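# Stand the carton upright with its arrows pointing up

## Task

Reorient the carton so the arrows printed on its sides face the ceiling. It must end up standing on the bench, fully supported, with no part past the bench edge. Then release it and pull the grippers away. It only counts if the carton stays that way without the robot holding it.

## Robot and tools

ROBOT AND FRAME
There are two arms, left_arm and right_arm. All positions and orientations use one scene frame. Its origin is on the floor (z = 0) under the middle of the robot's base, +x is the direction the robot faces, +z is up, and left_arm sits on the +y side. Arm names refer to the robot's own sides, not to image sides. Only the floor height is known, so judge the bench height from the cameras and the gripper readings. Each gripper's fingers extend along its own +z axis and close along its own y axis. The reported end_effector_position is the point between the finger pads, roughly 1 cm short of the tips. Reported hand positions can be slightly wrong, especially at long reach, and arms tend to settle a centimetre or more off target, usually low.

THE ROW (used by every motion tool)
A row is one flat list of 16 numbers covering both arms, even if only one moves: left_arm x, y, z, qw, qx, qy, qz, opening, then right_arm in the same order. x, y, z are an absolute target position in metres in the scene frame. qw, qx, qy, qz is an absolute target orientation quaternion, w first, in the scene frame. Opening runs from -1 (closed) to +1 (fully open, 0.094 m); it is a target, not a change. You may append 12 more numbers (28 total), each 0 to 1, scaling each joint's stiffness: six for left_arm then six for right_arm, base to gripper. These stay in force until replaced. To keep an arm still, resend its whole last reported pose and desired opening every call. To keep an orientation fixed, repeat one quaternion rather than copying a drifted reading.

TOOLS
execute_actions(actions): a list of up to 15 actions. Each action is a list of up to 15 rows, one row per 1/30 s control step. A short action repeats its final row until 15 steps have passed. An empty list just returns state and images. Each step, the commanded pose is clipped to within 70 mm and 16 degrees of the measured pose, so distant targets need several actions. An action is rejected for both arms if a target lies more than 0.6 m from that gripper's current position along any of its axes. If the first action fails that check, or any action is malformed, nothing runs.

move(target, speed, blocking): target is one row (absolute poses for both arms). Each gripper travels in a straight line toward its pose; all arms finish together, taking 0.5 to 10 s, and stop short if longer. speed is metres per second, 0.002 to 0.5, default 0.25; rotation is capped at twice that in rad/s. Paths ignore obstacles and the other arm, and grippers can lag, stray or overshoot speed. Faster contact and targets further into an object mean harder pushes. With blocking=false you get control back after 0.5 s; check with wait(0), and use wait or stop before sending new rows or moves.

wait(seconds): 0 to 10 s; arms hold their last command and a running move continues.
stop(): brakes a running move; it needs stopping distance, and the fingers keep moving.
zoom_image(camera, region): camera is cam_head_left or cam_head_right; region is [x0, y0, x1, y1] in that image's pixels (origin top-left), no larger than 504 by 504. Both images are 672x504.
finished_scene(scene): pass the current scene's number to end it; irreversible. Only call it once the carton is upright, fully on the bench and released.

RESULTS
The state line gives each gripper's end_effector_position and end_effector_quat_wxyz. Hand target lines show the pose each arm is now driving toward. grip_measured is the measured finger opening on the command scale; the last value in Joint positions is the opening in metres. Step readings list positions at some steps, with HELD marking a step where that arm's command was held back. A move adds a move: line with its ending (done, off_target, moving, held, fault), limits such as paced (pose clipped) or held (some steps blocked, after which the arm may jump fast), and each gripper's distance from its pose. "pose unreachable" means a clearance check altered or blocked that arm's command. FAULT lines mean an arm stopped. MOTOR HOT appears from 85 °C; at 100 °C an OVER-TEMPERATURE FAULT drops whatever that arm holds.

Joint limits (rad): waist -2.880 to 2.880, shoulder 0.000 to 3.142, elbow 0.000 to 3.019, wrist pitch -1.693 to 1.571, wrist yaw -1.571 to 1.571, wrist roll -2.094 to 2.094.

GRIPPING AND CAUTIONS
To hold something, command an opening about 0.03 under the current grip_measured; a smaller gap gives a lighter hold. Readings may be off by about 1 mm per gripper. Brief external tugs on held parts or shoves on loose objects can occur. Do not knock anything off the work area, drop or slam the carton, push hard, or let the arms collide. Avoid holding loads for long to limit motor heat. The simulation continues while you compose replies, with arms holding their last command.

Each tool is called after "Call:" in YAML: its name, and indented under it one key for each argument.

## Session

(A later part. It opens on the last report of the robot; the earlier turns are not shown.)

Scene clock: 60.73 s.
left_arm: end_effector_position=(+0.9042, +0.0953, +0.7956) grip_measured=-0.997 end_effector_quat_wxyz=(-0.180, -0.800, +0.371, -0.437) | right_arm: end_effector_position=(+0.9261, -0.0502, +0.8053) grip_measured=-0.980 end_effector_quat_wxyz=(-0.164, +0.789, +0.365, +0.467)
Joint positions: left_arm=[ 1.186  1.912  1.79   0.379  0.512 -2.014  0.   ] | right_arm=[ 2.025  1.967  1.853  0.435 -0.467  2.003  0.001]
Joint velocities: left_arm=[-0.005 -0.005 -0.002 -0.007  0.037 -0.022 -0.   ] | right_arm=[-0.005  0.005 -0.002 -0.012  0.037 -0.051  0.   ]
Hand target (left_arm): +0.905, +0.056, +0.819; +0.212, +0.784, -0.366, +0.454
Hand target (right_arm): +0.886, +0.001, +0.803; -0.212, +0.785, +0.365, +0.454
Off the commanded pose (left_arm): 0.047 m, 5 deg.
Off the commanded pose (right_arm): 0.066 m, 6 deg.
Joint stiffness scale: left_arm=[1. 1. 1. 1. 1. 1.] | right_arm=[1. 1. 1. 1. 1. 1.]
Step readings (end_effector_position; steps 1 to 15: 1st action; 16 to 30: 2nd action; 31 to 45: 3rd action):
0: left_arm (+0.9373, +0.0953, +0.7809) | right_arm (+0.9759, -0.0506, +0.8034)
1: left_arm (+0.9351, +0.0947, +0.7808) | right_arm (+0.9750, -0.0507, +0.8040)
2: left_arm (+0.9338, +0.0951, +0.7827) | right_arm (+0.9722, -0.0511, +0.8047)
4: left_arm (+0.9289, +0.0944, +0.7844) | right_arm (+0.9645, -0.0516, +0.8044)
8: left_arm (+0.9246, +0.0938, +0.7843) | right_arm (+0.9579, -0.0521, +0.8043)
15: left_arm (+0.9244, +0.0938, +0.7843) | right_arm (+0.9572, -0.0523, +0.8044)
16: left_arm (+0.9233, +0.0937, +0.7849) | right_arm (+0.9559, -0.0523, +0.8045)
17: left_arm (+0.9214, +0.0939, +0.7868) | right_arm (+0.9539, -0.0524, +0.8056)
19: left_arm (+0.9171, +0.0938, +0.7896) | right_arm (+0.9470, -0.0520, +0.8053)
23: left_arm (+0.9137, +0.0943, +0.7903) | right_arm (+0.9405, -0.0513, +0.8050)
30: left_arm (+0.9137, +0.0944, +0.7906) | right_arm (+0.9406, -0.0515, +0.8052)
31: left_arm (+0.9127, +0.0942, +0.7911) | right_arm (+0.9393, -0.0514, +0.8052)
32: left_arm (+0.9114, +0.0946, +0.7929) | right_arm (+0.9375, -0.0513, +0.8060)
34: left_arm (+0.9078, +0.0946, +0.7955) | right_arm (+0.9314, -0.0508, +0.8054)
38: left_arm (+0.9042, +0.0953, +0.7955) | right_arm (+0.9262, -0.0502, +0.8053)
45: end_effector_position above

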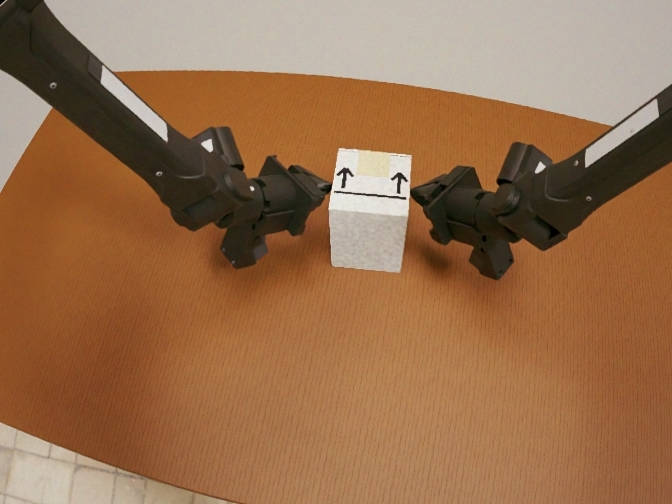

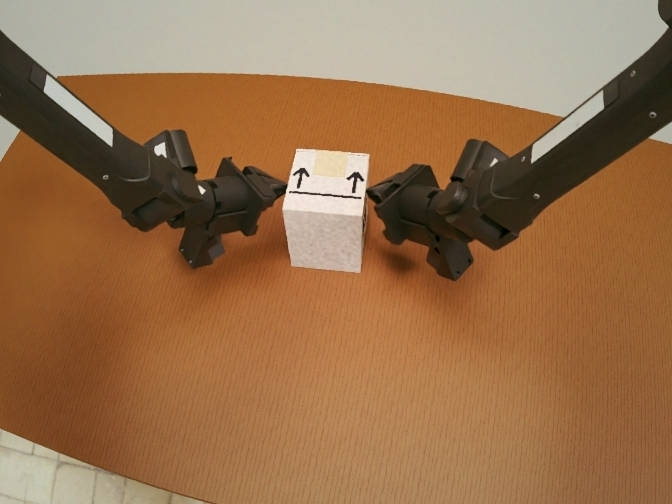

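Call:
execute_actions:
  actions:
    - [[0.885,0.055,0.81,0.212,0.785,-0.366,0.454,-1,0.872,0.002,0.80,-0.212,0.785,0.366,0.454,-1]]
    - [[0.865,0.055,0.81,0.212,0.785,-0.366,0.454,-1,0.855,0.002,0.80,-0.212,0.785,0.366,0.454,-1]]
    - [[0.845,0.055,0.81,0.212,0.785,-0.366,0.454,-1,0.837,0.002,0.80,-0.212,0.785,0.366,0.454,-1]]
    - [[0.825,0.055,0.81,0.212,0.785,-0.366,0.454,-1,0.818,0.002,0.80,-0.212,0.785,0.366,0.454,-1]]
    - [[0.83,0.09,0.80,0.212,0.785,-0.366,0.454,-1,0.855,-0.045,0.80,-0.212,0.785,0.366,0.454,-1]]

Call:
move:
  target: [0.85,0.125,0.76,0.354,0.612,-0.612,0.354,-1,0.885,-0.085,0.76,-0.354,0.612,0.612,0.354,-1]
  speed: 0.15

Scene clock: 66.87 s.
left_arm: end_effector_position=(+0.8510, +0.0970, +0.8091) grip_measured=-0.997 end_effector_quat_wxyz=(-0.193, -0.778, +0.369, -0.470) | right_arm: end_effector_position=(+0.8525, -0.0471, +0.7984) grip_measured=-0.980 end_effector_quat_wxyz=(-0.204, +0.783, +0.371, +0.456)
Joint positions: left_arm=[ 1.22   1.892  1.618  0.577  0.618 -2.033  0.   ] | right_arm=[ 1.987  1.955  1.692  0.514 -0.552  2.007  0.001]
Joint velocities: left_arm=[-0.005 -0.005  0.002 -0.002 -0.007  0.037  0.001] | right_arm=[ 0.005 -0.015 -0.007  0.007 -0.037 -0.037 -0.001]
Hand target (left_arm): +0.830, +0.090, +0.801; +0.212, +0.784, -0.366, +0.454
Hand target (right_arm): +0.855, -0.045, +0.800; -0.212, +0.784, +0.365, +0.454
Off the commanded pose (left_arm): 0.024 m, 3 deg.
Off the commanded pose (right_arm): 0.004 m, 1 deg.
Joint stiffness scale: left_arm=[1. 1. 1. 1. 1. 1.] | right_arm=[1. 1. 1. 1. 1. 1.]
Step readings (end_effector_position; steps 1 to 15: 1st action; 16 to 30: 2nd action; 31 to 45: 3rd action; 46 to 60: 4th action; 61 to 75: 5th action):
0: left_arm (+0.9042, +0.0953, +0.7956) | right_arm (+0.9261, -0.0502, +0.8053)
1: left_arm (+0.9037, +0.0954, +0.7963) | right_arm (+0.9254, -0.0503, +0.8053)
2: left_arm (+0.9033, +0.0952, +0.7976) | right_arm (+0.9241, -0.0503, +0.8056)
4: left_arm (+0.9014, +0.0954, +0.7981) | right_arm (+0.9202, -0.0499, +0.8053)
8: left_arm (+0.8993, +0.0956, +0.7981) | right_arm (+0.9170, -0.0495, +0.8053)
15: left_arm (+0.8994, +0.0956, +0.7981) | right_arm (+0.9170, -0.0495, +0.8053)
16: left_arm (+0.8980, +0.0957, +0.7986) | right_arm (+0.9161, -0.0495, +0.8055)
17: left_arm (+0.8967, +0.0957, +0.8004) | right_arm (+0.9138, -0.0493, +0.8059)
19: left_arm (+0.8904, +0.0955, +0.8008) | right_arm (+0.9079, -0.0490, +0.8058)
23: left_arm (+0.8852, +0.0958, +0.8008) | right_arm (+0.8995, -0.0487, +0.8040)
30: left_arm (+0.8850, +0.0957, +0.8008) | right_arm (+0.8984, -0.0486, +0.8037)
31: left_arm (+0.8840, +0.0957, +0.8015) | right_arm (+0.8972, -0.0485, +0.8039)
32: left_arm (+0.8824, +0.0957, +0.8030) | right_arm (+0.8954, -0.0485, +0.8045)
34: left_arm (+0.8758, +0.0958, +0.8032) | right_arm (+0.8891, -0.0480, +0.8042)
38: left_arm (+0.8697, +0.0960, +0.8031) | right_arm (+0.8803, -0.0475, +0.8027)
45: left_arm (+0.8695, +0.0959, +0.8031) | right_arm (+0.8794, -0.0475, +0.8025)
46: left_arm (+0.8687, +0.0957, +0.8040) | right_arm (+0.8783, -0.0474, +0.8028)
47: left_arm (+0.8670, +0.0954, +0.8057) | right_arm (+0.8762, -0.0472, +0.8034)
49: left_arm (+0.8625, +0.0945, +0.8080) | right_arm (+0.8700, -0.0467, +0.8033)
53: left_arm (+0.8577, +0.0940, +0.8082) | right_arm (+0.8602, -0.0462, +0.8019)
60: left_arm (+0.8573, +0.0939, +0.8081) | right_arm (+0.8588, -0.0460, +0.8017)
61: left_arm (+0.8571, +0.0947, +0.8092) | right_arm (+0.8589, -0.0473, +0.8015)
62: left_arm (+0.8561, +0.0952, +0.8107) | right_arm (+0.8572, -0.0476, +0.8013)
64: left_arm (+0.8530, +0.0968, +0.8098) | right_arm (+0.8547, -0.0487, +0.7994)
68: left_arm (+0.8510, +0.0970, +0.8091) | right_arm (+0.8529, -0.0473, +0.7985)
75: end_effector_position above

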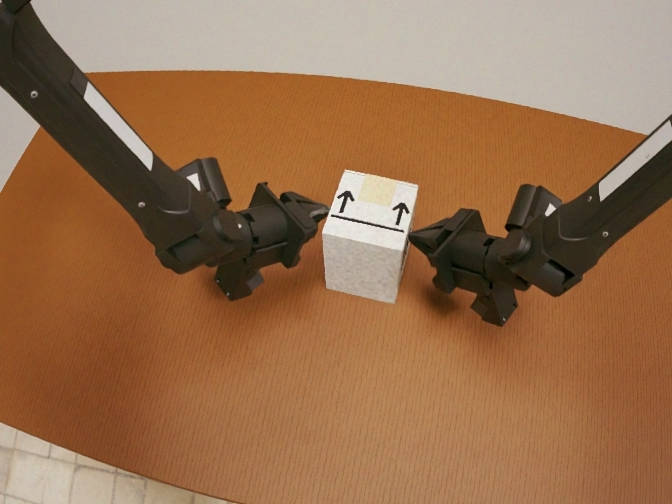

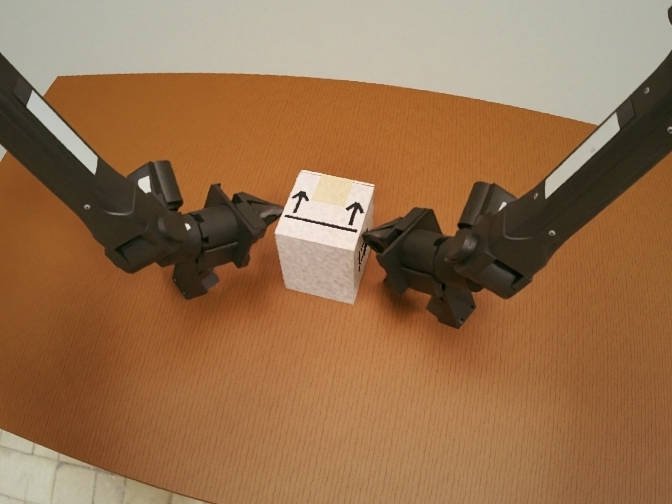

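Scene clock: 69.97 s.
left_arm: end_effector_position=(+0.8658, +0.1198, +0.7807) grip_measured=-0.997 end_effector_quat_wxyz=(+0.353, +0.604, -0.613, +0.368) | right_arm: end_effector_position=(+0.8889, -0.0785, +0.7725) grip_measured=-0.980 end_effector_quat_wxyz=(-0.358, +0.615, +0.603, +0.360)
Joint positions: left_arm=[ 1.27   2.043  2.332 -0.803  0.724 -1.167  0.   ] | right_arm=[ 1.933  2.162  2.547 -0.874 -0.666  1.239  0.001]
Joint velocities: left_arm=[-0.005 -0.015 -0.007 -0.007 -0.007  0.007 -0.   ] | right_arm=[-0.015 -0.024  0.007 -0.002  0.051 -0.095 -0.   ]
Hand target (left_arm): +0.849, +0.126, +0.762; +0.356, +0.608, -0.614, +0.355
Hand target (right_arm): +0.885, -0.086, +0.763; -0.354, +0.615, +0.609, +0.356
Off the commanded pose (left_arm): 0.026 m, 2 deg.
Off the commanded pose (right_arm): 0.015 m, 1 deg.
Joint stiffness scale: left_arm=[1. 1. 1. 1. 1. 1.] | right_arm=[1. 1. 1. 1. 1. 1.]
move: off_target (left_arm, right_arm)

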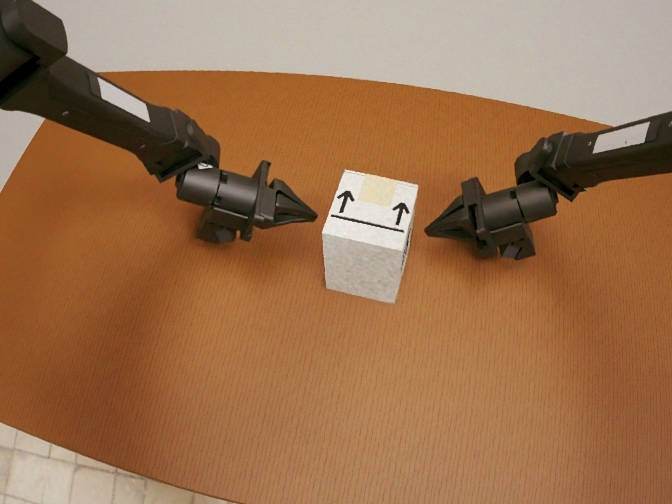

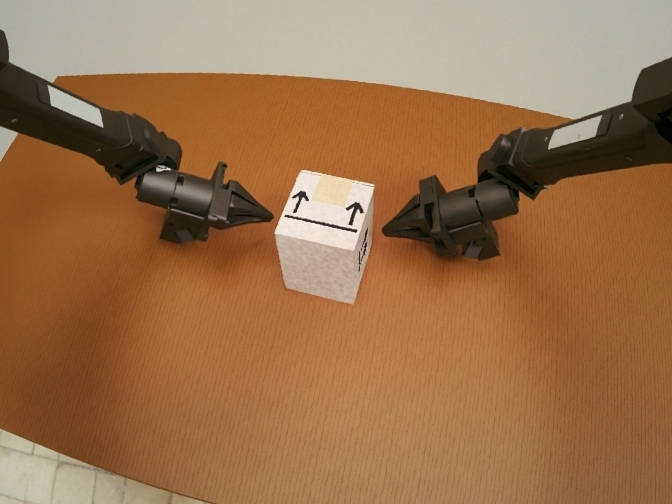

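Call:
move:
  target: [0.895,0.11,0.755,0.287,0.709,-0.496,0.41,-1,0.92,-0.085,0.755,-0.287,0.709,0.496,0.41,-1]
  speed: 0.1

Call:
move:
  target: [0.895,0.05,0.758,0.287,0.709,-0.496,0.41,-1,0.92,-0.02,0.758,-0.287,0.709,0.496,0.41,-1]
  speed: 0.05

Scene clock: 76.90 s.
left_arm: end_effector_position=(+0.8933, +0.1166, +0.7517) grip_measured=-0.997 end_effector_quat_wxyz=(+0.285, +0.710, -0.499, +0.407) | right_arm: end_effector_position=(+0.9134, -0.0733, +0.7536) grip_measured=-0.980 end_effector_quat_wxyz=(-0.295, +0.702, +0.502, +0.410)
Joint positions: left_arm=[ 1.27   2.043  2.183 -0.26   0.743 -1.624  0.   ] | right_arm=[ 1.933  2.117  2.326 -0.348 -0.702  1.612  0.001]
Joint velocities: left_arm=[-0.005 -0.005 -0.007  0.007  0.051  0.037  0.001] | right_arm=[-0.005 -0.015 -0.012  0.007 -0.066  0.007  0.   ]
Hand target (left_arm): +0.895, +0.110, +0.754; +0.286, +0.711, -0.495, +0.409
Hand target (right_arm): +0.920, -0.085, +0.755; -0.288, +0.708, +0.499, +0.410
Off the commanded pose (left_arm): 0.008 m, 1 deg.
Off the commanded pose (right_arm): 0.014 m, 1 deg.
Joint stiffness scale: left_arm=[1. 1. 1. 1. 1. 1.] | right_arm=[1. 1. 1. 1. 1. 1.]
move: off_target (right_arm)

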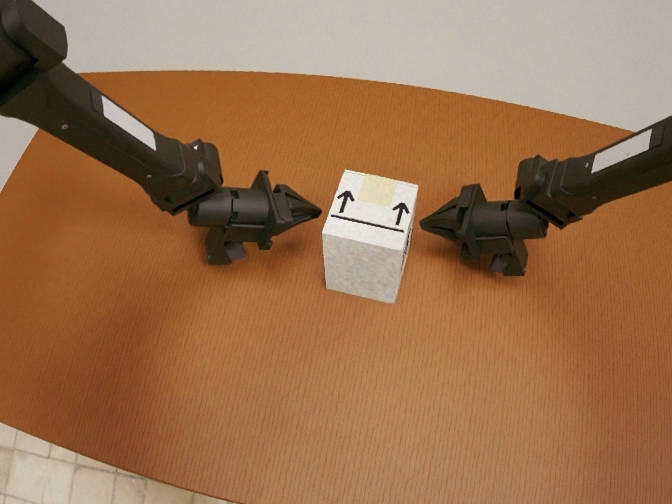

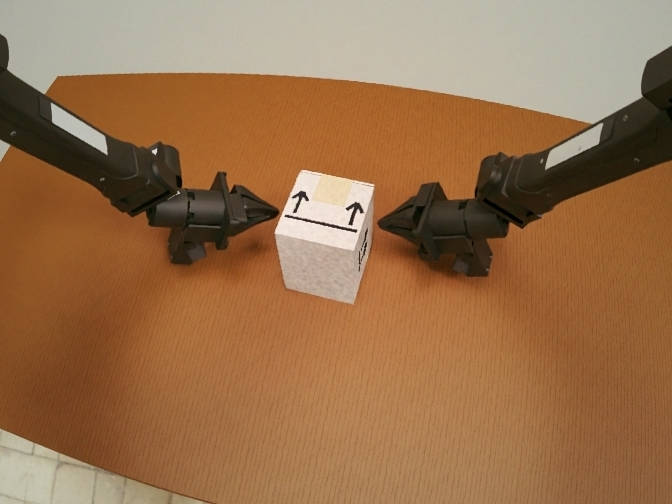

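Scene clock: 78.47 s.
left_arm: end_effector_position=(+0.9084, +0.0930, +0.7575) grip_measured=-0.997 end_effector_quat_wxyz=(+0.263, +0.715, -0.505, +0.407) | right_arm: end_effector_position=(+0.9259, -0.0603, +0.7541) grip_measured=-0.980 end_effector_quat_wxyz=(-0.270, +0.715, +0.505, +0.401)
Joint positions: left_arm=[ 1.225  2.043  2.183 -0.222  0.667 -1.631  0.   ] | right_arm=[ 1.964  2.117  2.326 -0.307 -0.618  1.633  0.001]
Joint velocities: left_arm=[ 0.005 -0.005 -0.007  0.022 -0.007  0.037  0.   ] | right_arm=[-0.015  0.015  0.017  0.007  0.022  0.022 -0.   ]
Hand target (left_arm): +0.894, +0.051, +0.759; +0.287, +0.709, -0.497, +0.410
Hand target (right_arm): +0.919, -0.021, +0.759; -0.287, +0.710, +0.496, +0.410
Off the commanded pose (left_arm): 0.045 m, 3 deg.
Off the commanded pose (right_arm): 0.041 m, 3 deg.
Joint stiffness scale: left_arm=[1. 1. 1. 1. 1. 1.] | right_arm=[1. 1. 1. 1. 1. 1.]
move: off_target (left_arm, right_arm)

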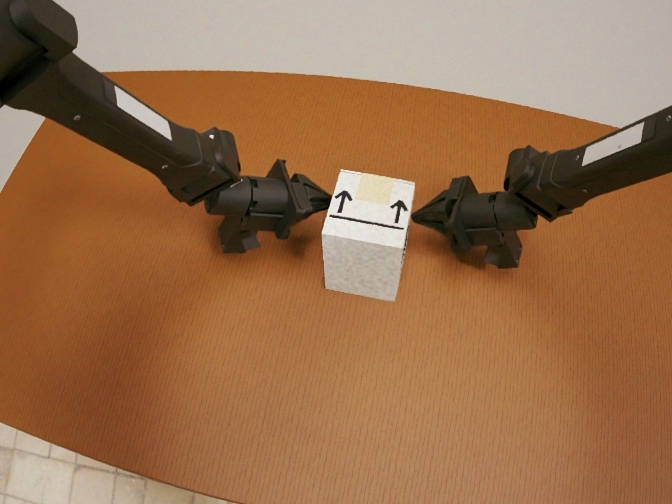

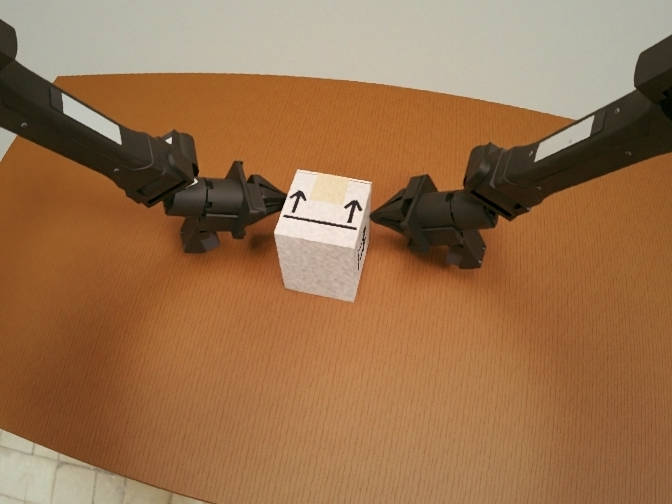

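Call:
execute_actions:
  actions:
    - [[0.905,0.04,0.772,0.287,0.709,-0.496,0.41,-1,0.92,-0.008,0.772,-0.287,0.709,0.496,0.41,-1]]
    - [[0.905,0.04,0.788,0.287,0.709,-0.496,0.41,-1,0.916,-0.008,0.788,-0.287,0.709,0.496,0.41,-1]]
    - [[0.90,0.04,0.802,0.287,0.709,-0.496,0.41,-1,0.908,-0.008,0.802,-0.287,0.709,0.496,0.41,-1]]
    - [[0.892,0.04,0.815,0.287,0.709,-0.496,0.41,-1,0.897,-0.008,0.815,-0.287,0.709,0.496,0.41,-1]]

Scene clock: 82.50 s.
left_arm: end_effector_position=(+0.8843, +0.0932, +0.7834) grip_measured=-0.997 end_effector_quat_wxyz=(+0.257, +0.726, -0.507, +0.387) | right_arm: end_effector_position=(+0.8885, -0.0539, +0.7857) grip_measured=-0.980 end_effector_quat_wxyz=(-0.263, +0.724, +0.507, +0.387)
Joint positions: left_arm=[ 1.214  1.924  1.957 -0.127  0.612 -1.638  0.   ] | right_arm=[ 1.982  1.96   1.992 -0.134 -0.566  1.64   0.001]
Joint velocities: left_arm=[ 0.015  0.005  0.022 -0.017 -0.007 -0.007 -0.001] | right_arm=[-0.024 -0.015 -0.002  0.007 -0.081 -0.081  0.   ]
Hand target (left_arm): +0.892, +0.041, +0.815; +0.287, +0.709, -0.497, +0.410
Hand target (right_arm): +0.896, -0.009, +0.814; -0.287, +0.710, +0.496, +0.410
Off the commanded pose (left_arm): 0.062 m, 5 deg.
Off the commanded pose (right_arm): 0.055 m, 4 deg.
Joint stiffness scale: left_arm=[1. 1. 1. 1. 1. 1.] | right_arm=[1. 1. 1. 1. 1. 1.]
Step readings (end_effector_position; steps 1 to 15: 1st action; 16 to 30: 2nd action; 31 to 45: 3rd action; 46 to 60: 4th action):
0: left_arm (+0.9084, +0.0930, +0.7575) | right_arm (+0.9259, -0.0603, +0.7541)
1: left_arm (+0.9077, +0.0925, +0.7565) | right_arm (+0.9245, -0.0594, +0.7531)
2: left_arm (+0.9073, +0.0919, +0.7557) | right_arm (+0.9247, -0.0589, +0.7533)
4: left_arm (+0.9075, +0.0919, +0.7553) | right_arm (+0.9245, -0.0591, +0.7534)
8: left_arm (+0.9075, +0.0919, +0.7553) | right_arm (+0.9246, -0.0590, +0.7535)
15: left_arm (+0.9075, +0.0919, +0.7553) | right_arm (+0.9246, -0.0589, +0.7534)
16: left_arm (+0.9069, +0.0919, +0.7557) | right_arm (+0.9229, -0.0587, +0.7539)
17: left_arm (+0.9050, +0.0921, +0.7565) | right_arm (+0.9202, -0.0583, +0.7562)
19: left_arm (+0.9020, +0.0928, +0.7584) | right_arm (+0.9149, -0.0570, +0.7592)
23: left_arm (+0.9005, +0.0931, +0.7595) | right_arm (+0.9127, -0.0566, +0.7618)
30: left_arm (+0.9004, +0.0931, +0.7596) | right_arm (+0.9127, -0.0566, +0.7619)
31: left_arm (+0.8992, +0.0931, +0.7601) | right_arm (+0.9107, -0.0561, +0.7625)
32: left_arm (+0.8971, +0.0933, +0.7623) | right_arm (+0.9080, -0.0561, +0.7653)
34: left_arm (+0.8928, +0.0935, +0.7662) | right_arm (+0.9024, -0.0554, +0.7694)
38: left_arm (+0.8920, +0.0936, +0.7705) | right_arm (+0.9008, -0.0551, +0.7732)
45: left_arm (+0.8919, +0.0937, +0.7706) | right_arm (+0.9006, -0.0552, +0.7734)
46: left_arm (+0.8906, +0.0934, +0.7713) | right_arm (+0.8989, -0.0547, +0.7742)
47: left_arm (+0.8884, +0.0935, +0.7736) | right_arm (+0.8960, -0.0544, +0.7771)
49: left_arm (+0.8847, +0.0936, +0.7783) | right_arm (+0.8905, -0.0543, +0.7818)
53: left_arm (+0.8842, +0.0934, +0.7830) | right_arm (+0.8888, -0.0540, +0.7857)
60: end_effector_position above

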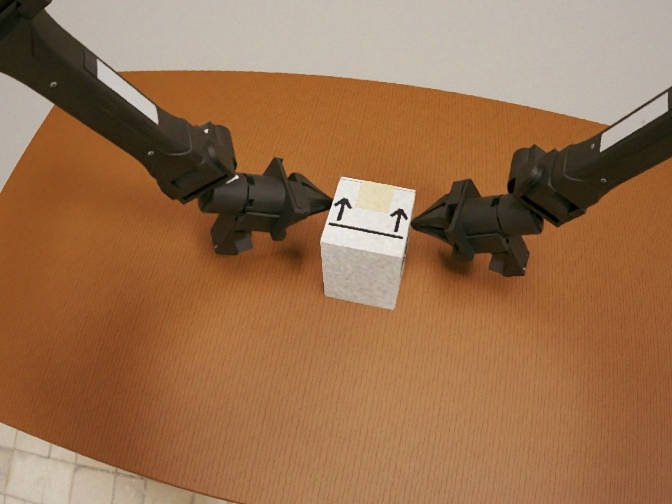

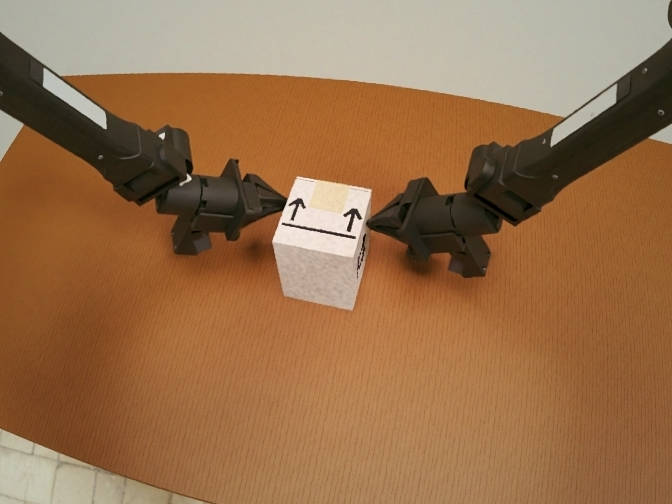

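Call:
move:
  target: [0.86,0.14,0.79,0.287,0.709,-0.496,0.41,-1,0.87,-0.085,0.79,-0.287,0.709,0.496,0.41,-1]
  speed: 0.15

Call:
move:
  target: [0.81,0.135,0.785,0.354,0.612,-0.612,0.354,-1,0.84,-0.075,0.785,-0.354,0.612,0.612,0.354,-1]
  speed: 0.15

Call:
move:
  target: [0.81,0.06,0.79,0.354,0.612,-0.612,0.354,-1,0.84,0.005,0.79,-0.354,0.612,0.612,0.354,-1]
  speed: 0.05

Scene clock: 88.20 s.
left_arm: end_effector_position=(+0.8420, +0.1250, +0.7793) grip_measured=-0.997 end_effector_quat_wxyz=(+0.301, +0.713, -0.490, +0.401) | right_arm: end_effector_position=(+0.8632, -0.0784, +0.7862) grip_measured=-0.980 end_effector_quat_wxyz=(-0.296, +0.711, +0.493, +0.404)
Joint positions: left_arm=[ 1.294  1.913  1.888 -0.126  0.777 -1.633  0.   ] | right_arm=[ 1.925  1.94   1.937 -0.13  -0.699  1.64   0.001]
Joint velocities: left_arm=[-0.005  0.005 -0.002  0.002  0.066  0.037 -0.   ] | right_arm=[ 0.005 -0.015  0.017  0.007 -0.007  0.081 -0.001]
Hand target (left_arm): +0.860, +0.139, +0.791; +0.287, +0.710, -0.495, +0.411
Hand target (right_arm): +0.870, -0.084, +0.790; -0.287, +0.709, +0.497, +0.410
Off the commanded pose (left_arm): 0.026 m, 2 deg.
Off the commanded pose (right_arm): 0.010 m, 1 deg.
Joint stiffness scale: left_arm=[1. 1. 1. 1. 1. 1.] | right_arm=[1. 1. 1. 1. 1. 1.]
move: off_target (left_arm)

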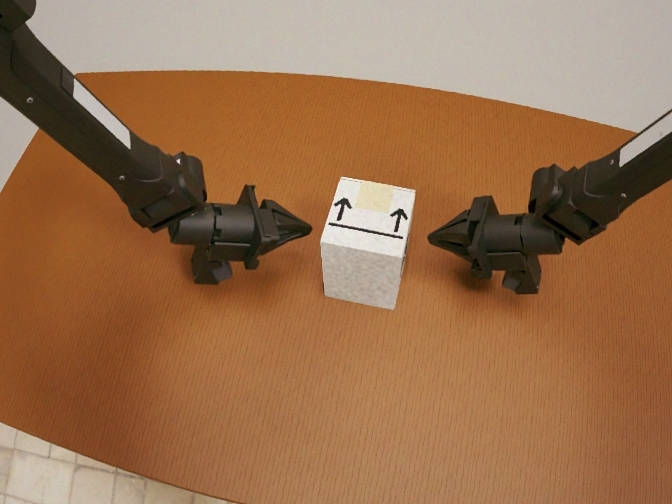

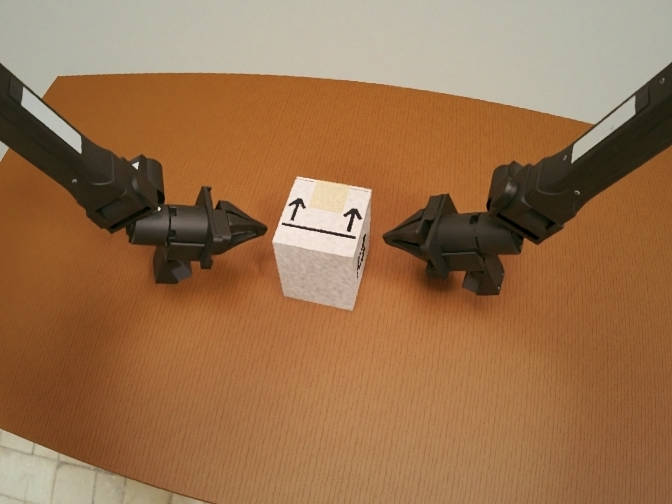

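Scene clock: 89.83 s.
left_arm: end_effector_position=(+0.8177, +0.1275, +0.7972) grip_measured=-0.997 end_effector_quat_wxyz=(+0.356, +0.608, -0.609, +0.363) | right_arm: end_effector_position=(+0.8447, -0.0804, +0.7896) grip_measured=-0.980 end_effector_quat_wxyz=(-0.351, +0.619, +0.606, +0.355)
Joint positions: left_arm=[ 1.294  1.913  2.027 -0.644  0.741 -1.162  0.   ] | right_arm=[ 1.925  1.982  2.143 -0.639 -0.656  1.243  0.001]
Joint velocities: left_arm=[-0.015 -0.015  0.012 -0.002  0.022  0.007  0.001] | right_arm=[ 0.005 -0.015  0.017  0.007  0.037 -0.051 -0.001]
Hand target (left_arm): +0.810, +0.135, +0.787; +0.355, +0.610, -0.613, +0.355
Hand target (right_arm): +0.840, -0.075, +0.785; -0.354, +0.614, +0.610, +0.355
Off the commanded pose (left_arm): 0.016 m, 1 deg.
Off the commanded pose (right_arm): 0.009 m, 1 deg.
Joint stiffness scale: left_arm=[1. 1. 1. 1. 1. 1.] | right_arm=[1. 1. 1. 1. 1. 1.]
move: off_target (left_arm)

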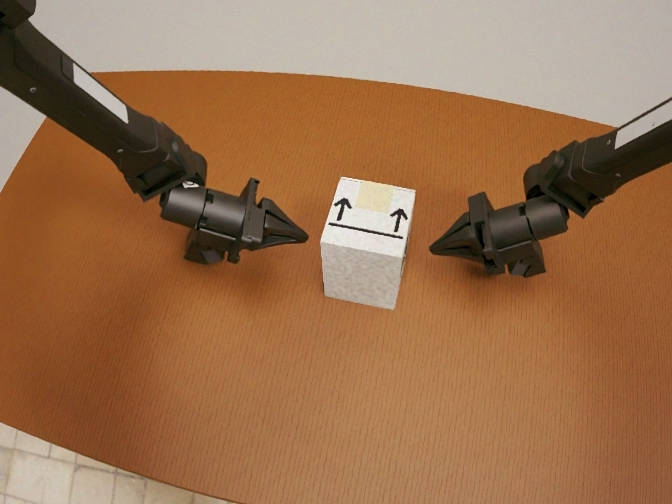

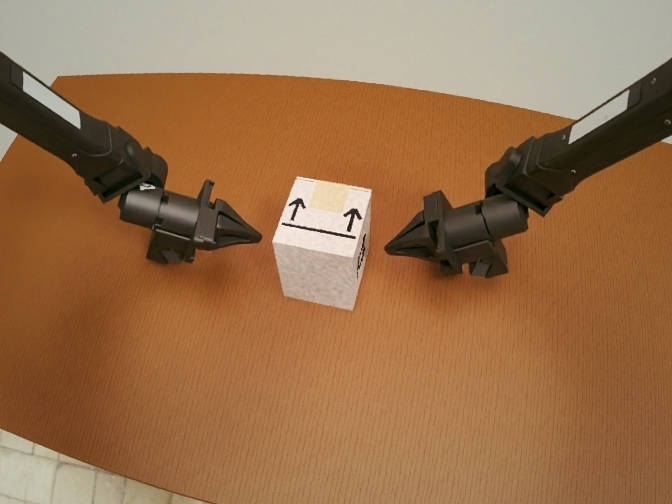

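Scene clock: 91.77 s.
left_arm: end_effector_position=(+0.8314, +0.1066, +0.7925) grip_measured=-0.997 end_effector_quat_wxyz=(+0.325, +0.620, -0.623, +0.350) | right_arm: end_effector_position=(+0.8444, -0.0439, +0.7844) grip_measured=-0.980 end_effector_quat_wxyz=(-0.338, +0.622, +0.620, +0.338)
Joint positions: left_arm=[ 1.249  1.913  2.016 -0.555  0.643 -1.212  0.   ] | right_arm=[ 1.98   2.011  2.152 -0.599 -0.557  1.265  0.001]
Joint velocities: left_arm=[-0.015  0.015 -0.007 -0.002 -0.066 -0.11   0.   ] | right_arm=[-0.005 -0.015 -0.007 -0.012 -0.022  0.051 -0.001]
Hand target (left_arm): +0.809, +0.062, +0.792; +0.354, +0.611, -0.613, +0.354
Hand target (right_arm): +0.839, +0.003, +0.792; -0.355, +0.613, +0.611, +0.354
Off the commanded pose (left_arm): 0.051 m, 4 deg.
Off the commanded pose (right_arm): 0.049 m, 3 deg.
Joint stiffness scale: left_arm=[1. 1. 1. 1. 1. 1.] | right_arm=[1. 1. 1. 1. 1. 1.]
move: off_target (left_arm, right_arm)

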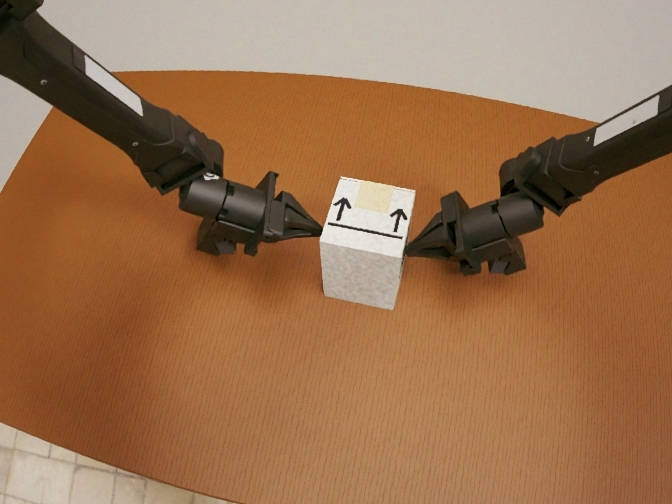

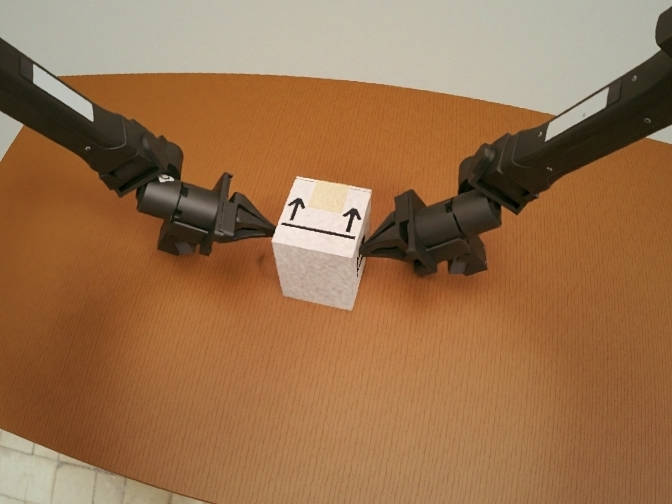

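Call:
execute_actions:
  actions:
    - [[0.80,0.055,0.782,0.354,0.612,-0.612,0.354,-1,0.825,0.008,0.778,-0.354,0.612,0.612,0.354,-1]]
    - [[0.785,0.055,0.78,0.354,0.612,-0.612,0.354,-1,0.81,0.008,0.776,-0.354,0.612,0.612,0.354,-1]]
    - [[0.77,0.055,0.778,0.354,0.612,-0.612,0.354,-1,0.795,0.008,0.774,-0.354,0.612,0.612,0.354,-1]]

Scene clock: 94.73 s.
left_arm: end_effector_position=(+0.8207, +0.1032, +0.7876) grip_measured=-0.997 end_effector_quat_wxyz=(+0.306, +0.619, -0.625, +0.365) | right_arm: end_effector_position=(+0.8303, -0.0425, +0.7730) grip_measured=-0.980 end_effector_quat_wxyz=(-0.316, +0.625, +0.622, +0.352)
Joint positions: left_arm=[ 1.253  1.904  1.947 -0.446  0.654 -1.213  0.   ] | right_arm=[ 1.97   2.008  2.078 -0.476 -0.566  1.265  0.001]
Joint velocities: left_arm=[-0.005 -0.015 -0.002 -0.002 -0.022  0.007 -0.001] | right_arm=[ 0.024  0.005  0.002 -0.002  0.066 -0.051 -0.   ]
Hand target (left_arm): +0.770, +0.057, +0.781; +0.354, +0.611, -0.613, +0.354
Hand target (right_arm): +0.795, +0.007, +0.775; -0.354, +0.612, +0.612, +0.354
Off the commanded pose (left_arm): 0.071 m, 6 deg.
Off the commanded pose (right_arm): 0.062 m, 5 deg.
Joint stiffness scale: left_arm=[1. 1. 1. 1. 1. 1.] | right_arm=[1. 1. 1. 1. 1. 1.]
Step readings (end_effector_position; steps 1 to 15: 1st action; 16 to 30: 2nd action; 31 to 45: 3rd action):
0: left_arm (+0.8315, +0.1066, +0.7925) | right_arm (+0.8444, -0.0439, +0.7844)
1: left_arm (+0.8311, +0.1063, +0.7920) | right_arm (+0.8446, -0.0437, +0.7837)
2: left_arm (+0.8314, +0.1062, +0.7915) | right_arm (+0.8452, -0.0433, +0.7825)
4: left_arm (+0.8316, +0.1060, +0.7907) | right_arm (+0.8453, -0.0429, +0.7806)
8: left_arm (+0.8317, +0.1060, +0.7905) | right_arm (+0.8454, -0.0430, +0.7800)
15: left_arm (+0.8317, +0.1060, +0.7905) | right_arm (+0.8454, -0.0430, +0.7800)
16: left_arm (+0.8299, +0.1052, +0.7898) | right_arm (+0.8440, -0.0425, +0.7794)
17: left_arm (+0.8297, +0.1048, +0.7895) | right_arm (+0.8443, -0.0425, +0.7792)
19: left_arm (+0.8295, +0.1046, +0.7883) | right_arm (+0.8434, -0.0424, +0.7777)
23: left_arm (+0.8295, +0.1045, +0.7880) | right_arm (+0.8428, -0.0422, +0.7769)
30: left_arm (+0.8296, +0.1045, +0.7880) | right_arm (+0.8428, -0.0422, +0.7769)
31: left_arm (+0.8286, +0.1046, +0.7877) | right_arm (+0.8412, -0.0418, +0.7766)
32: left_arm (+0.8278, +0.1045, +0.7878) | right_arm (+0.8407, -0.0421, +0.7766)
34: left_arm (+0.8242, +0.1041, +0.7877) | right_arm (+0.8367, -0.0420, +0.7754)
38: left_arm (+0.8208, +0.1033, +0.7877) | right_arm (+0.8307, -0.0427, +0.7731)
45: end_effector_position above

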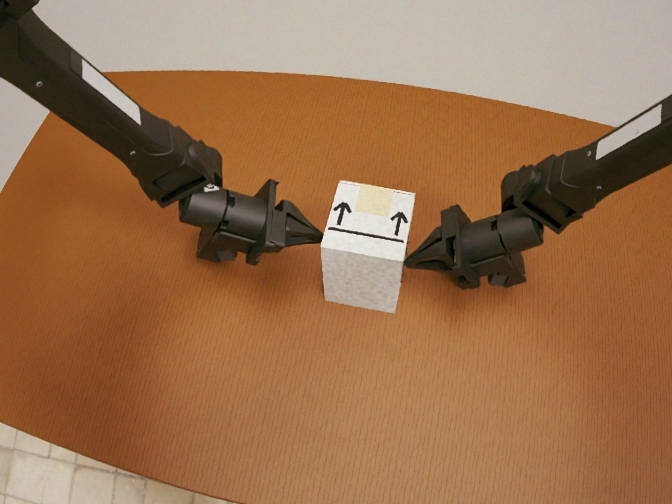

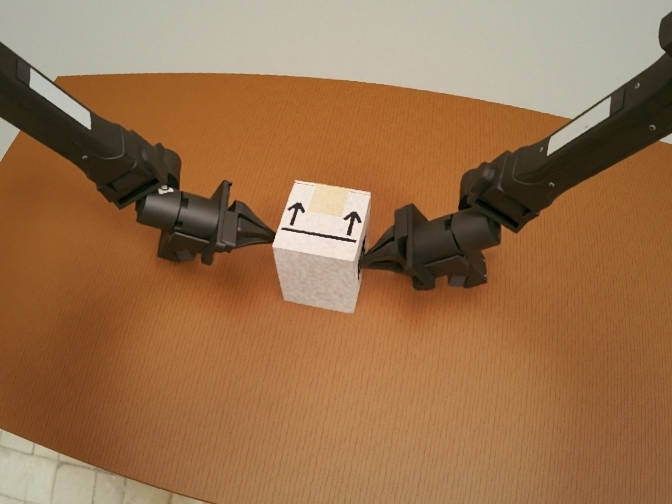

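Call:
move:
  target: [0.83,0.16,0.80,0.354,0.612,-0.612,0.354,-1,0.80,-0.10,0.78,-0.354,0.612,0.612,0.354,-1]
  speed: 0.15

Call:
move:
  target: [0.94,0.15,0.80,0.354,0.612,-0.612,0.354,-1,0.73,-0.03,0.76,-0.212,0.785,0.366,0.454,-1]
  speed: 0.15

Call:
move:
  target: [0.945,0.065,0.79,0.354,0.612,-0.612,0.354,-1,0.775,0.04,0.73,-0.212,0.785,0.366,0.454,-1]
  speed: 0.08

Scene clock: 103.77 s.
left_arm: end_effector_position=(+0.8261, +0.1544, +0.7997) grip_measured=-0.997 end_effector_quat_wxyz=(+0.357, +0.613, -0.610, +0.353) | right_arm: end_effector_position=(+0.7977, -0.1014, +0.7730) grip_measured=-0.980 end_effector_quat_wxyz=(-0.350, +0.618, +0.610, +0.351)
Joint positions: left_arm=[ 1.323  1.902  2.065 -0.712  0.748 -1.152  0.   ] | right_arm=[ 1.871  1.965  2.021 -0.562 -0.693  1.201  0.001]
Joint velocities: left_arm=[-0.005 -0.005 -0.002  0.007  0.007  0.051 -0.001] | right_arm=[-0.005 -0.005 -0.002 -0.012  0.051  0.066 -0.   ]
Hand target (left_arm): +0.830, +0.160, +0.801; +0.354, +0.612, -0.612, +0.355
Hand target (right_arm): +0.800, -0.099, +0.780; -0.353, +0.612, +0.613, +0.354
Off the commanded pose (left_arm): 0.007 m, 1 deg.
Off the commanded pose (right_arm): 0.007 m, 1 deg.
Joint stiffness scale: left_arm=[1. 1. 1. 1. 1. 1.] | right_arm=[1. 1. 1. 1. 1. 1.]
move: done

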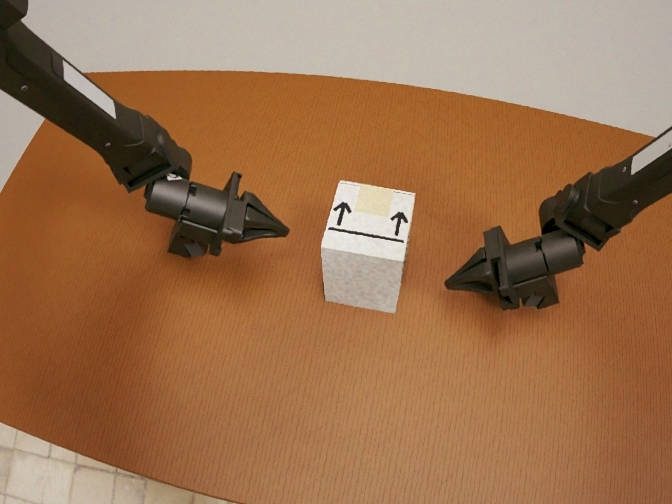

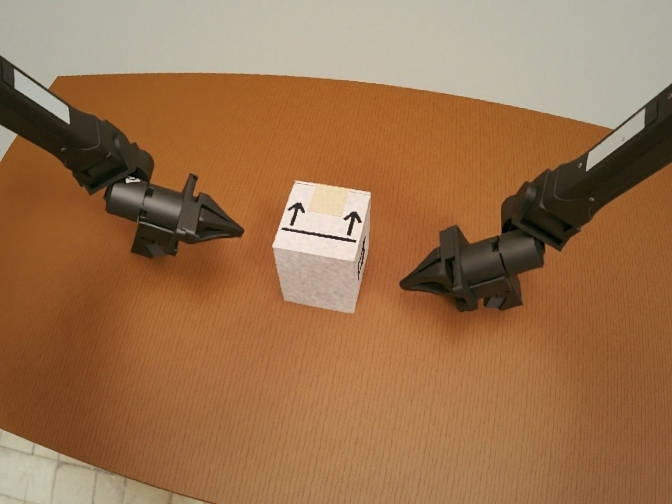

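Scene clock: 106.57 s.
left_arm: end_effector_position=(+0.9451, +0.1679, +0.8024) grip_measured=-0.997 end_effector_quat_wxyz=(+0.332, +0.622, -0.614, +0.355) | right_arm: end_effector_position=(+0.7392, -0.0376, +0.7548) grip_measured=-0.980 end_effector_quat_wxyz=(-0.204, +0.780, +0.377, +0.455)
Joint positions: left_arm=[ 1.284  2.206  2.877 -1.138  0.694 -1.206  0.   ] | right_arm=[ 1.93   2.098  1.605  0.745 -0.609  2.007  0.001]
Joint velocities: left_arm=[-0.005 -0.005  0.012  0.002 -0.066 -0.051 -0.001] | right_arm=[-0.005 -0.005 -0.007 -0.017 -0.051 -0.081 -0.   ]
Hand target (left_arm): +0.941, +0.150, +0.798; +0.340, +0.620, -0.610, +0.357
Hand target (right_arm): +0.730, -0.029, +0.757; -0.212, +0.783, +0.370, +0.453
Off the commanded pose (left_arm): 0.019 m, 3 deg.
Off the commanded pose (right_arm): 0.013 m, 2 deg.
Joint stiffness scale: left_arm=[1. 1. 1. 1. 1. 1.] | right_arm=[1. 1. 1. 1. 1. 1.]
elbow stopped short (left arm): the move would have taken joint 3 (elbow) straighter than the controller allows; a more bent joint 3 avoids this.
move: off_target (left_arm, right_arm)

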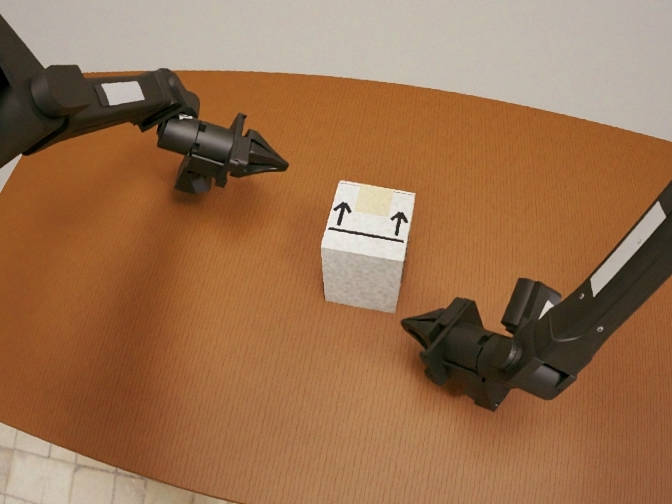

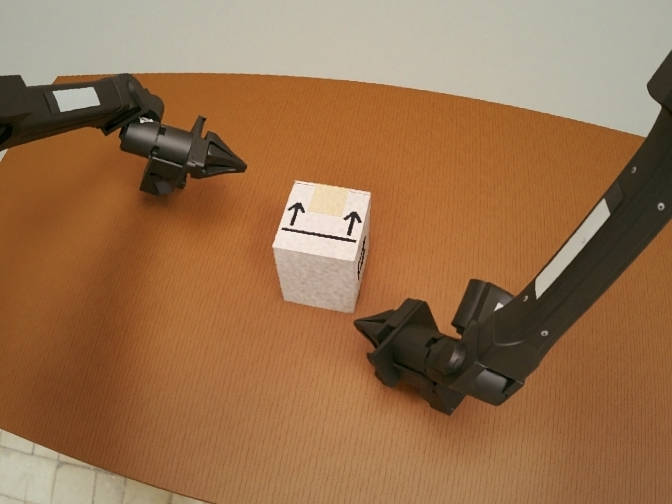

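Scene clock: 108.30 s.
left_arm: end_effector_position=(+0.9458, +0.0804, +0.7935) grip_measured=-0.997 end_effector_quat_wxyz=(+0.330, +0.626, -0.611, +0.356) | right_arm: end_effector_position=(+0.7839, +0.0291, +0.7334) grip_measured=-0.980 end_effector_quat_wxyz=(-0.202, +0.783, +0.367, +0.460)
Joint positions: left_arm=[ 1.172  2.268  2.881 -1.032  0.593 -1.279  0.   ] | right_arm=[ 2.018  2.22   1.852  0.628 -0.523  2.007  0.001]
Joint velocities: left_arm=[ 0.005 -0.005 -0.017 -0.007 -0.007 -0.007 -0.   ] | right_arm=[ 0.005 -0.015 -0.007 -0.007 -0.037  0.007  0.   ]
Hand target (left_arm): +0.944, +0.065, +0.790; +0.330, +0.625, -0.609, +0.361
Hand target (right_arm): +0.776, +0.039, +0.730; -0.212, +0.785, +0.364, +0.454
Off the commanded pose (left_arm): 0.016 m, 3 deg.
Off the commanded pose (right_arm): 0.014 m, 1 deg.
Joint stiffness scale: left_arm=[1. 1. 1. 1. 1. 1.] | right_arm=[1. 1. 1. 1. 1. 1.]
elbow stopped short (left arm): the move would have taken joint 3 (elbow) straighter than the controller allows; a more bent joint 3 avoids this.
move: off_target (left_arm, right_arm)

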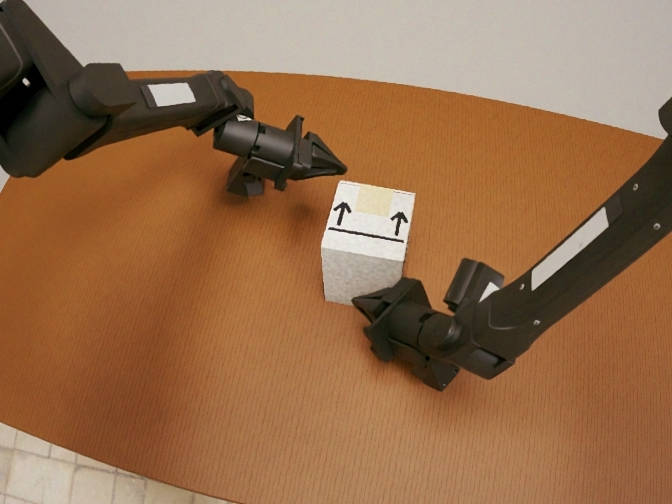

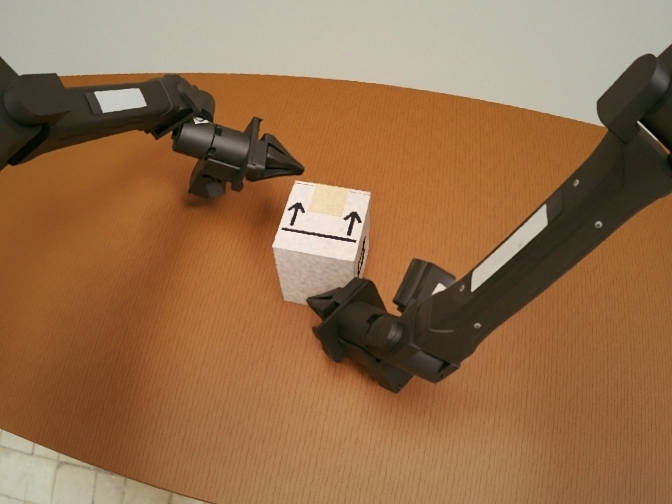

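Call:
move:
  target: [0.94,0.035,0.79,0.354,0.612,-0.612,0.354,-1,0.765,0.0,0.725,-0.354,0.612,0.612,0.354,-1]
  speed: 0.15

Call:
move:
  target: [0.905,0.035,0.795,0.354,0.612,-0.612,0.354,-1,0.80,0.015,0.712,-0.354,0.612,0.612,0.354,-1]
  speed: 0.04

Scene clock: 113.73 s.
left_arm: end_effector_position=(+0.9414, +0.0564, +0.7925) grip_measured=-0.997 end_effector_quat_wxyz=(+0.333, +0.625, -0.612, +0.353) | right_arm: end_effector_position=(+0.7781, +0.0062, +0.7360) grip_measured=-0.980 end_effector_quat_wxyz=(-0.352, +0.615, +0.603, +0.365)
Joint positions: left_arm=[ 1.144  2.286  2.881 -1.018  0.566 -1.289  0.   ] | right_arm=[ 1.977  2.158  2.16  -0.46  -0.629  1.266  0.001]
Joint velocities: left_arm=[-0.015 -0.015 -0.002  0.002 -0.022  0.007  0.   ] | right_arm=[-0.024 -0.005 -0.002 -0.002 -0.051  0.037 -0.001]
Hand target (left_arm): +0.938, +0.036, +0.791; +0.336, +0.622, -0.609, +0.359
Hand target (right_arm): +0.766, -0.001, +0.726; -0.354, +0.614, +0.608, +0.356
Off the commanded pose (left_arm): 0.022 m, 3 deg.
Off the commanded pose (right_arm): 0.018 m, 2 deg.
Joint stiffness scale: left_arm=[1. 1. 1. 1. 1. 1.] | right_arm=[1. 1. 1. 1. 1. 1.]
elbow stopped short (left arm): the move would have taken joint 3 (elbow) straighter than the controller allows; a more bent joint 3 avoids this.
move: off_target (left_arm, right_arm)

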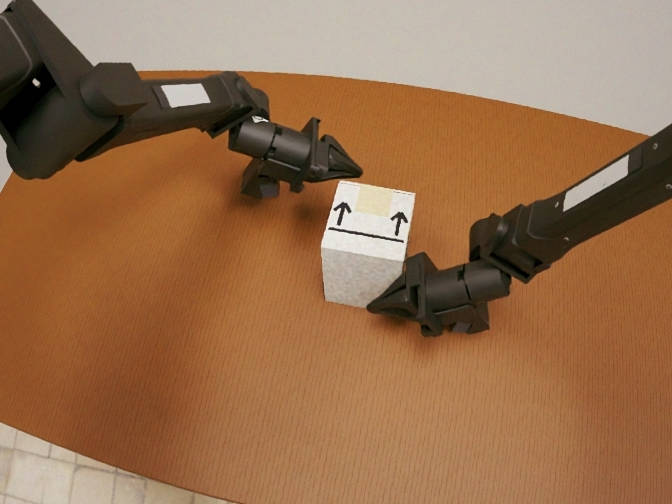

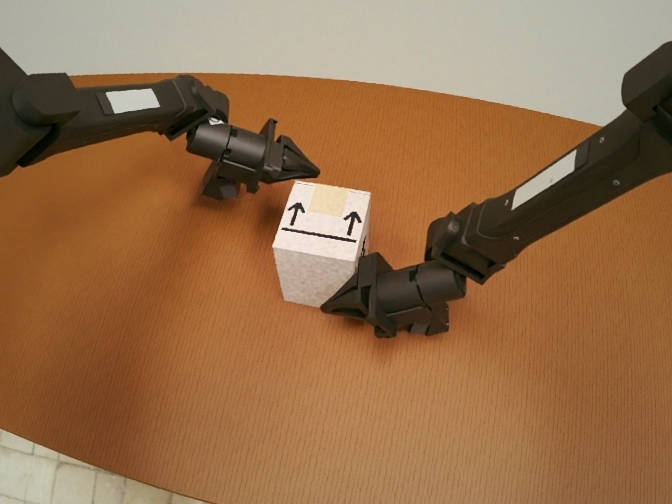

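Scene clock: 115.07 s.
left_arm: end_effector_position=(+0.9216, +0.0516, +0.7968) grip_measured=-0.997 end_effector_quat_wxyz=(+0.333, +0.616, -0.617, +0.358) | right_arm: end_effector_position=(+0.7844, +0.0085, +0.7097) grip_measured=-0.980 end_effector_quat_wxyz=(-0.364, +0.615, +0.609, +0.344)
Joint positions: left_arm=[ 1.144  2.133  2.545 -0.842  0.572 -1.264  0.   ] | right_arm=[ 1.974  2.277  2.393 -0.62  -0.604  1.255  0.001]
Joint velocities: left_arm=[-0.024 -0.005 -0.002  0.017 -0.022 -0.022 -0.   ] | right_arm=[-0.005 -0.005  0.007 -0.027 -0.066 -0.037 -0.   ]
Hand target (left_arm): +0.904, +0.035, +0.796; +0.354, +0.612, -0.612, +0.354
Hand target (right_arm): +0.800, +0.014, +0.714; -0.354, +0.612, +0.612, +0.354
Off the commanded pose (left_arm): 0.024 m, 3 deg.
Off the commanded pose (right_arm): 0.017 m, 2 deg.
Joint stiffness scale: left_arm=[1. 1. 1. 1. 1. 1.] | right_arm=[1. 1. 1. 1. 1. 1.]
move: off_target (left_arm, right_arm)

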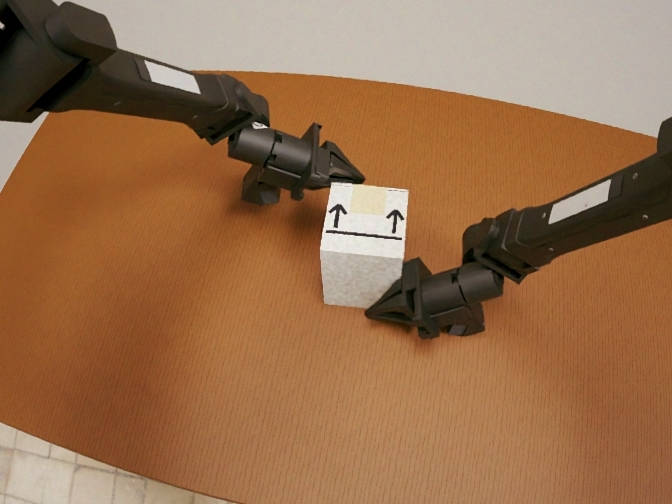

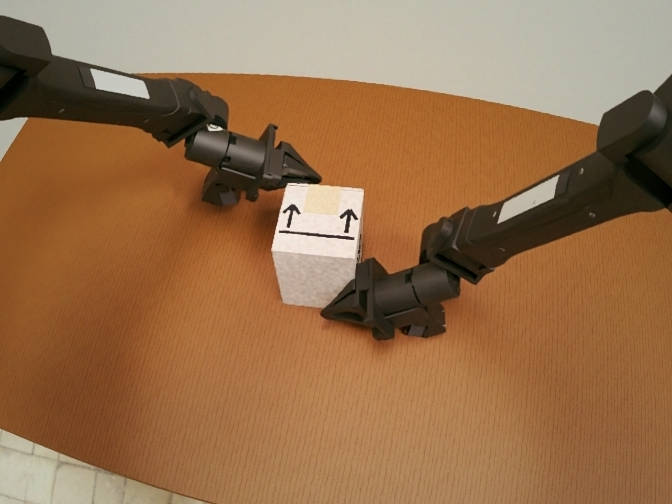

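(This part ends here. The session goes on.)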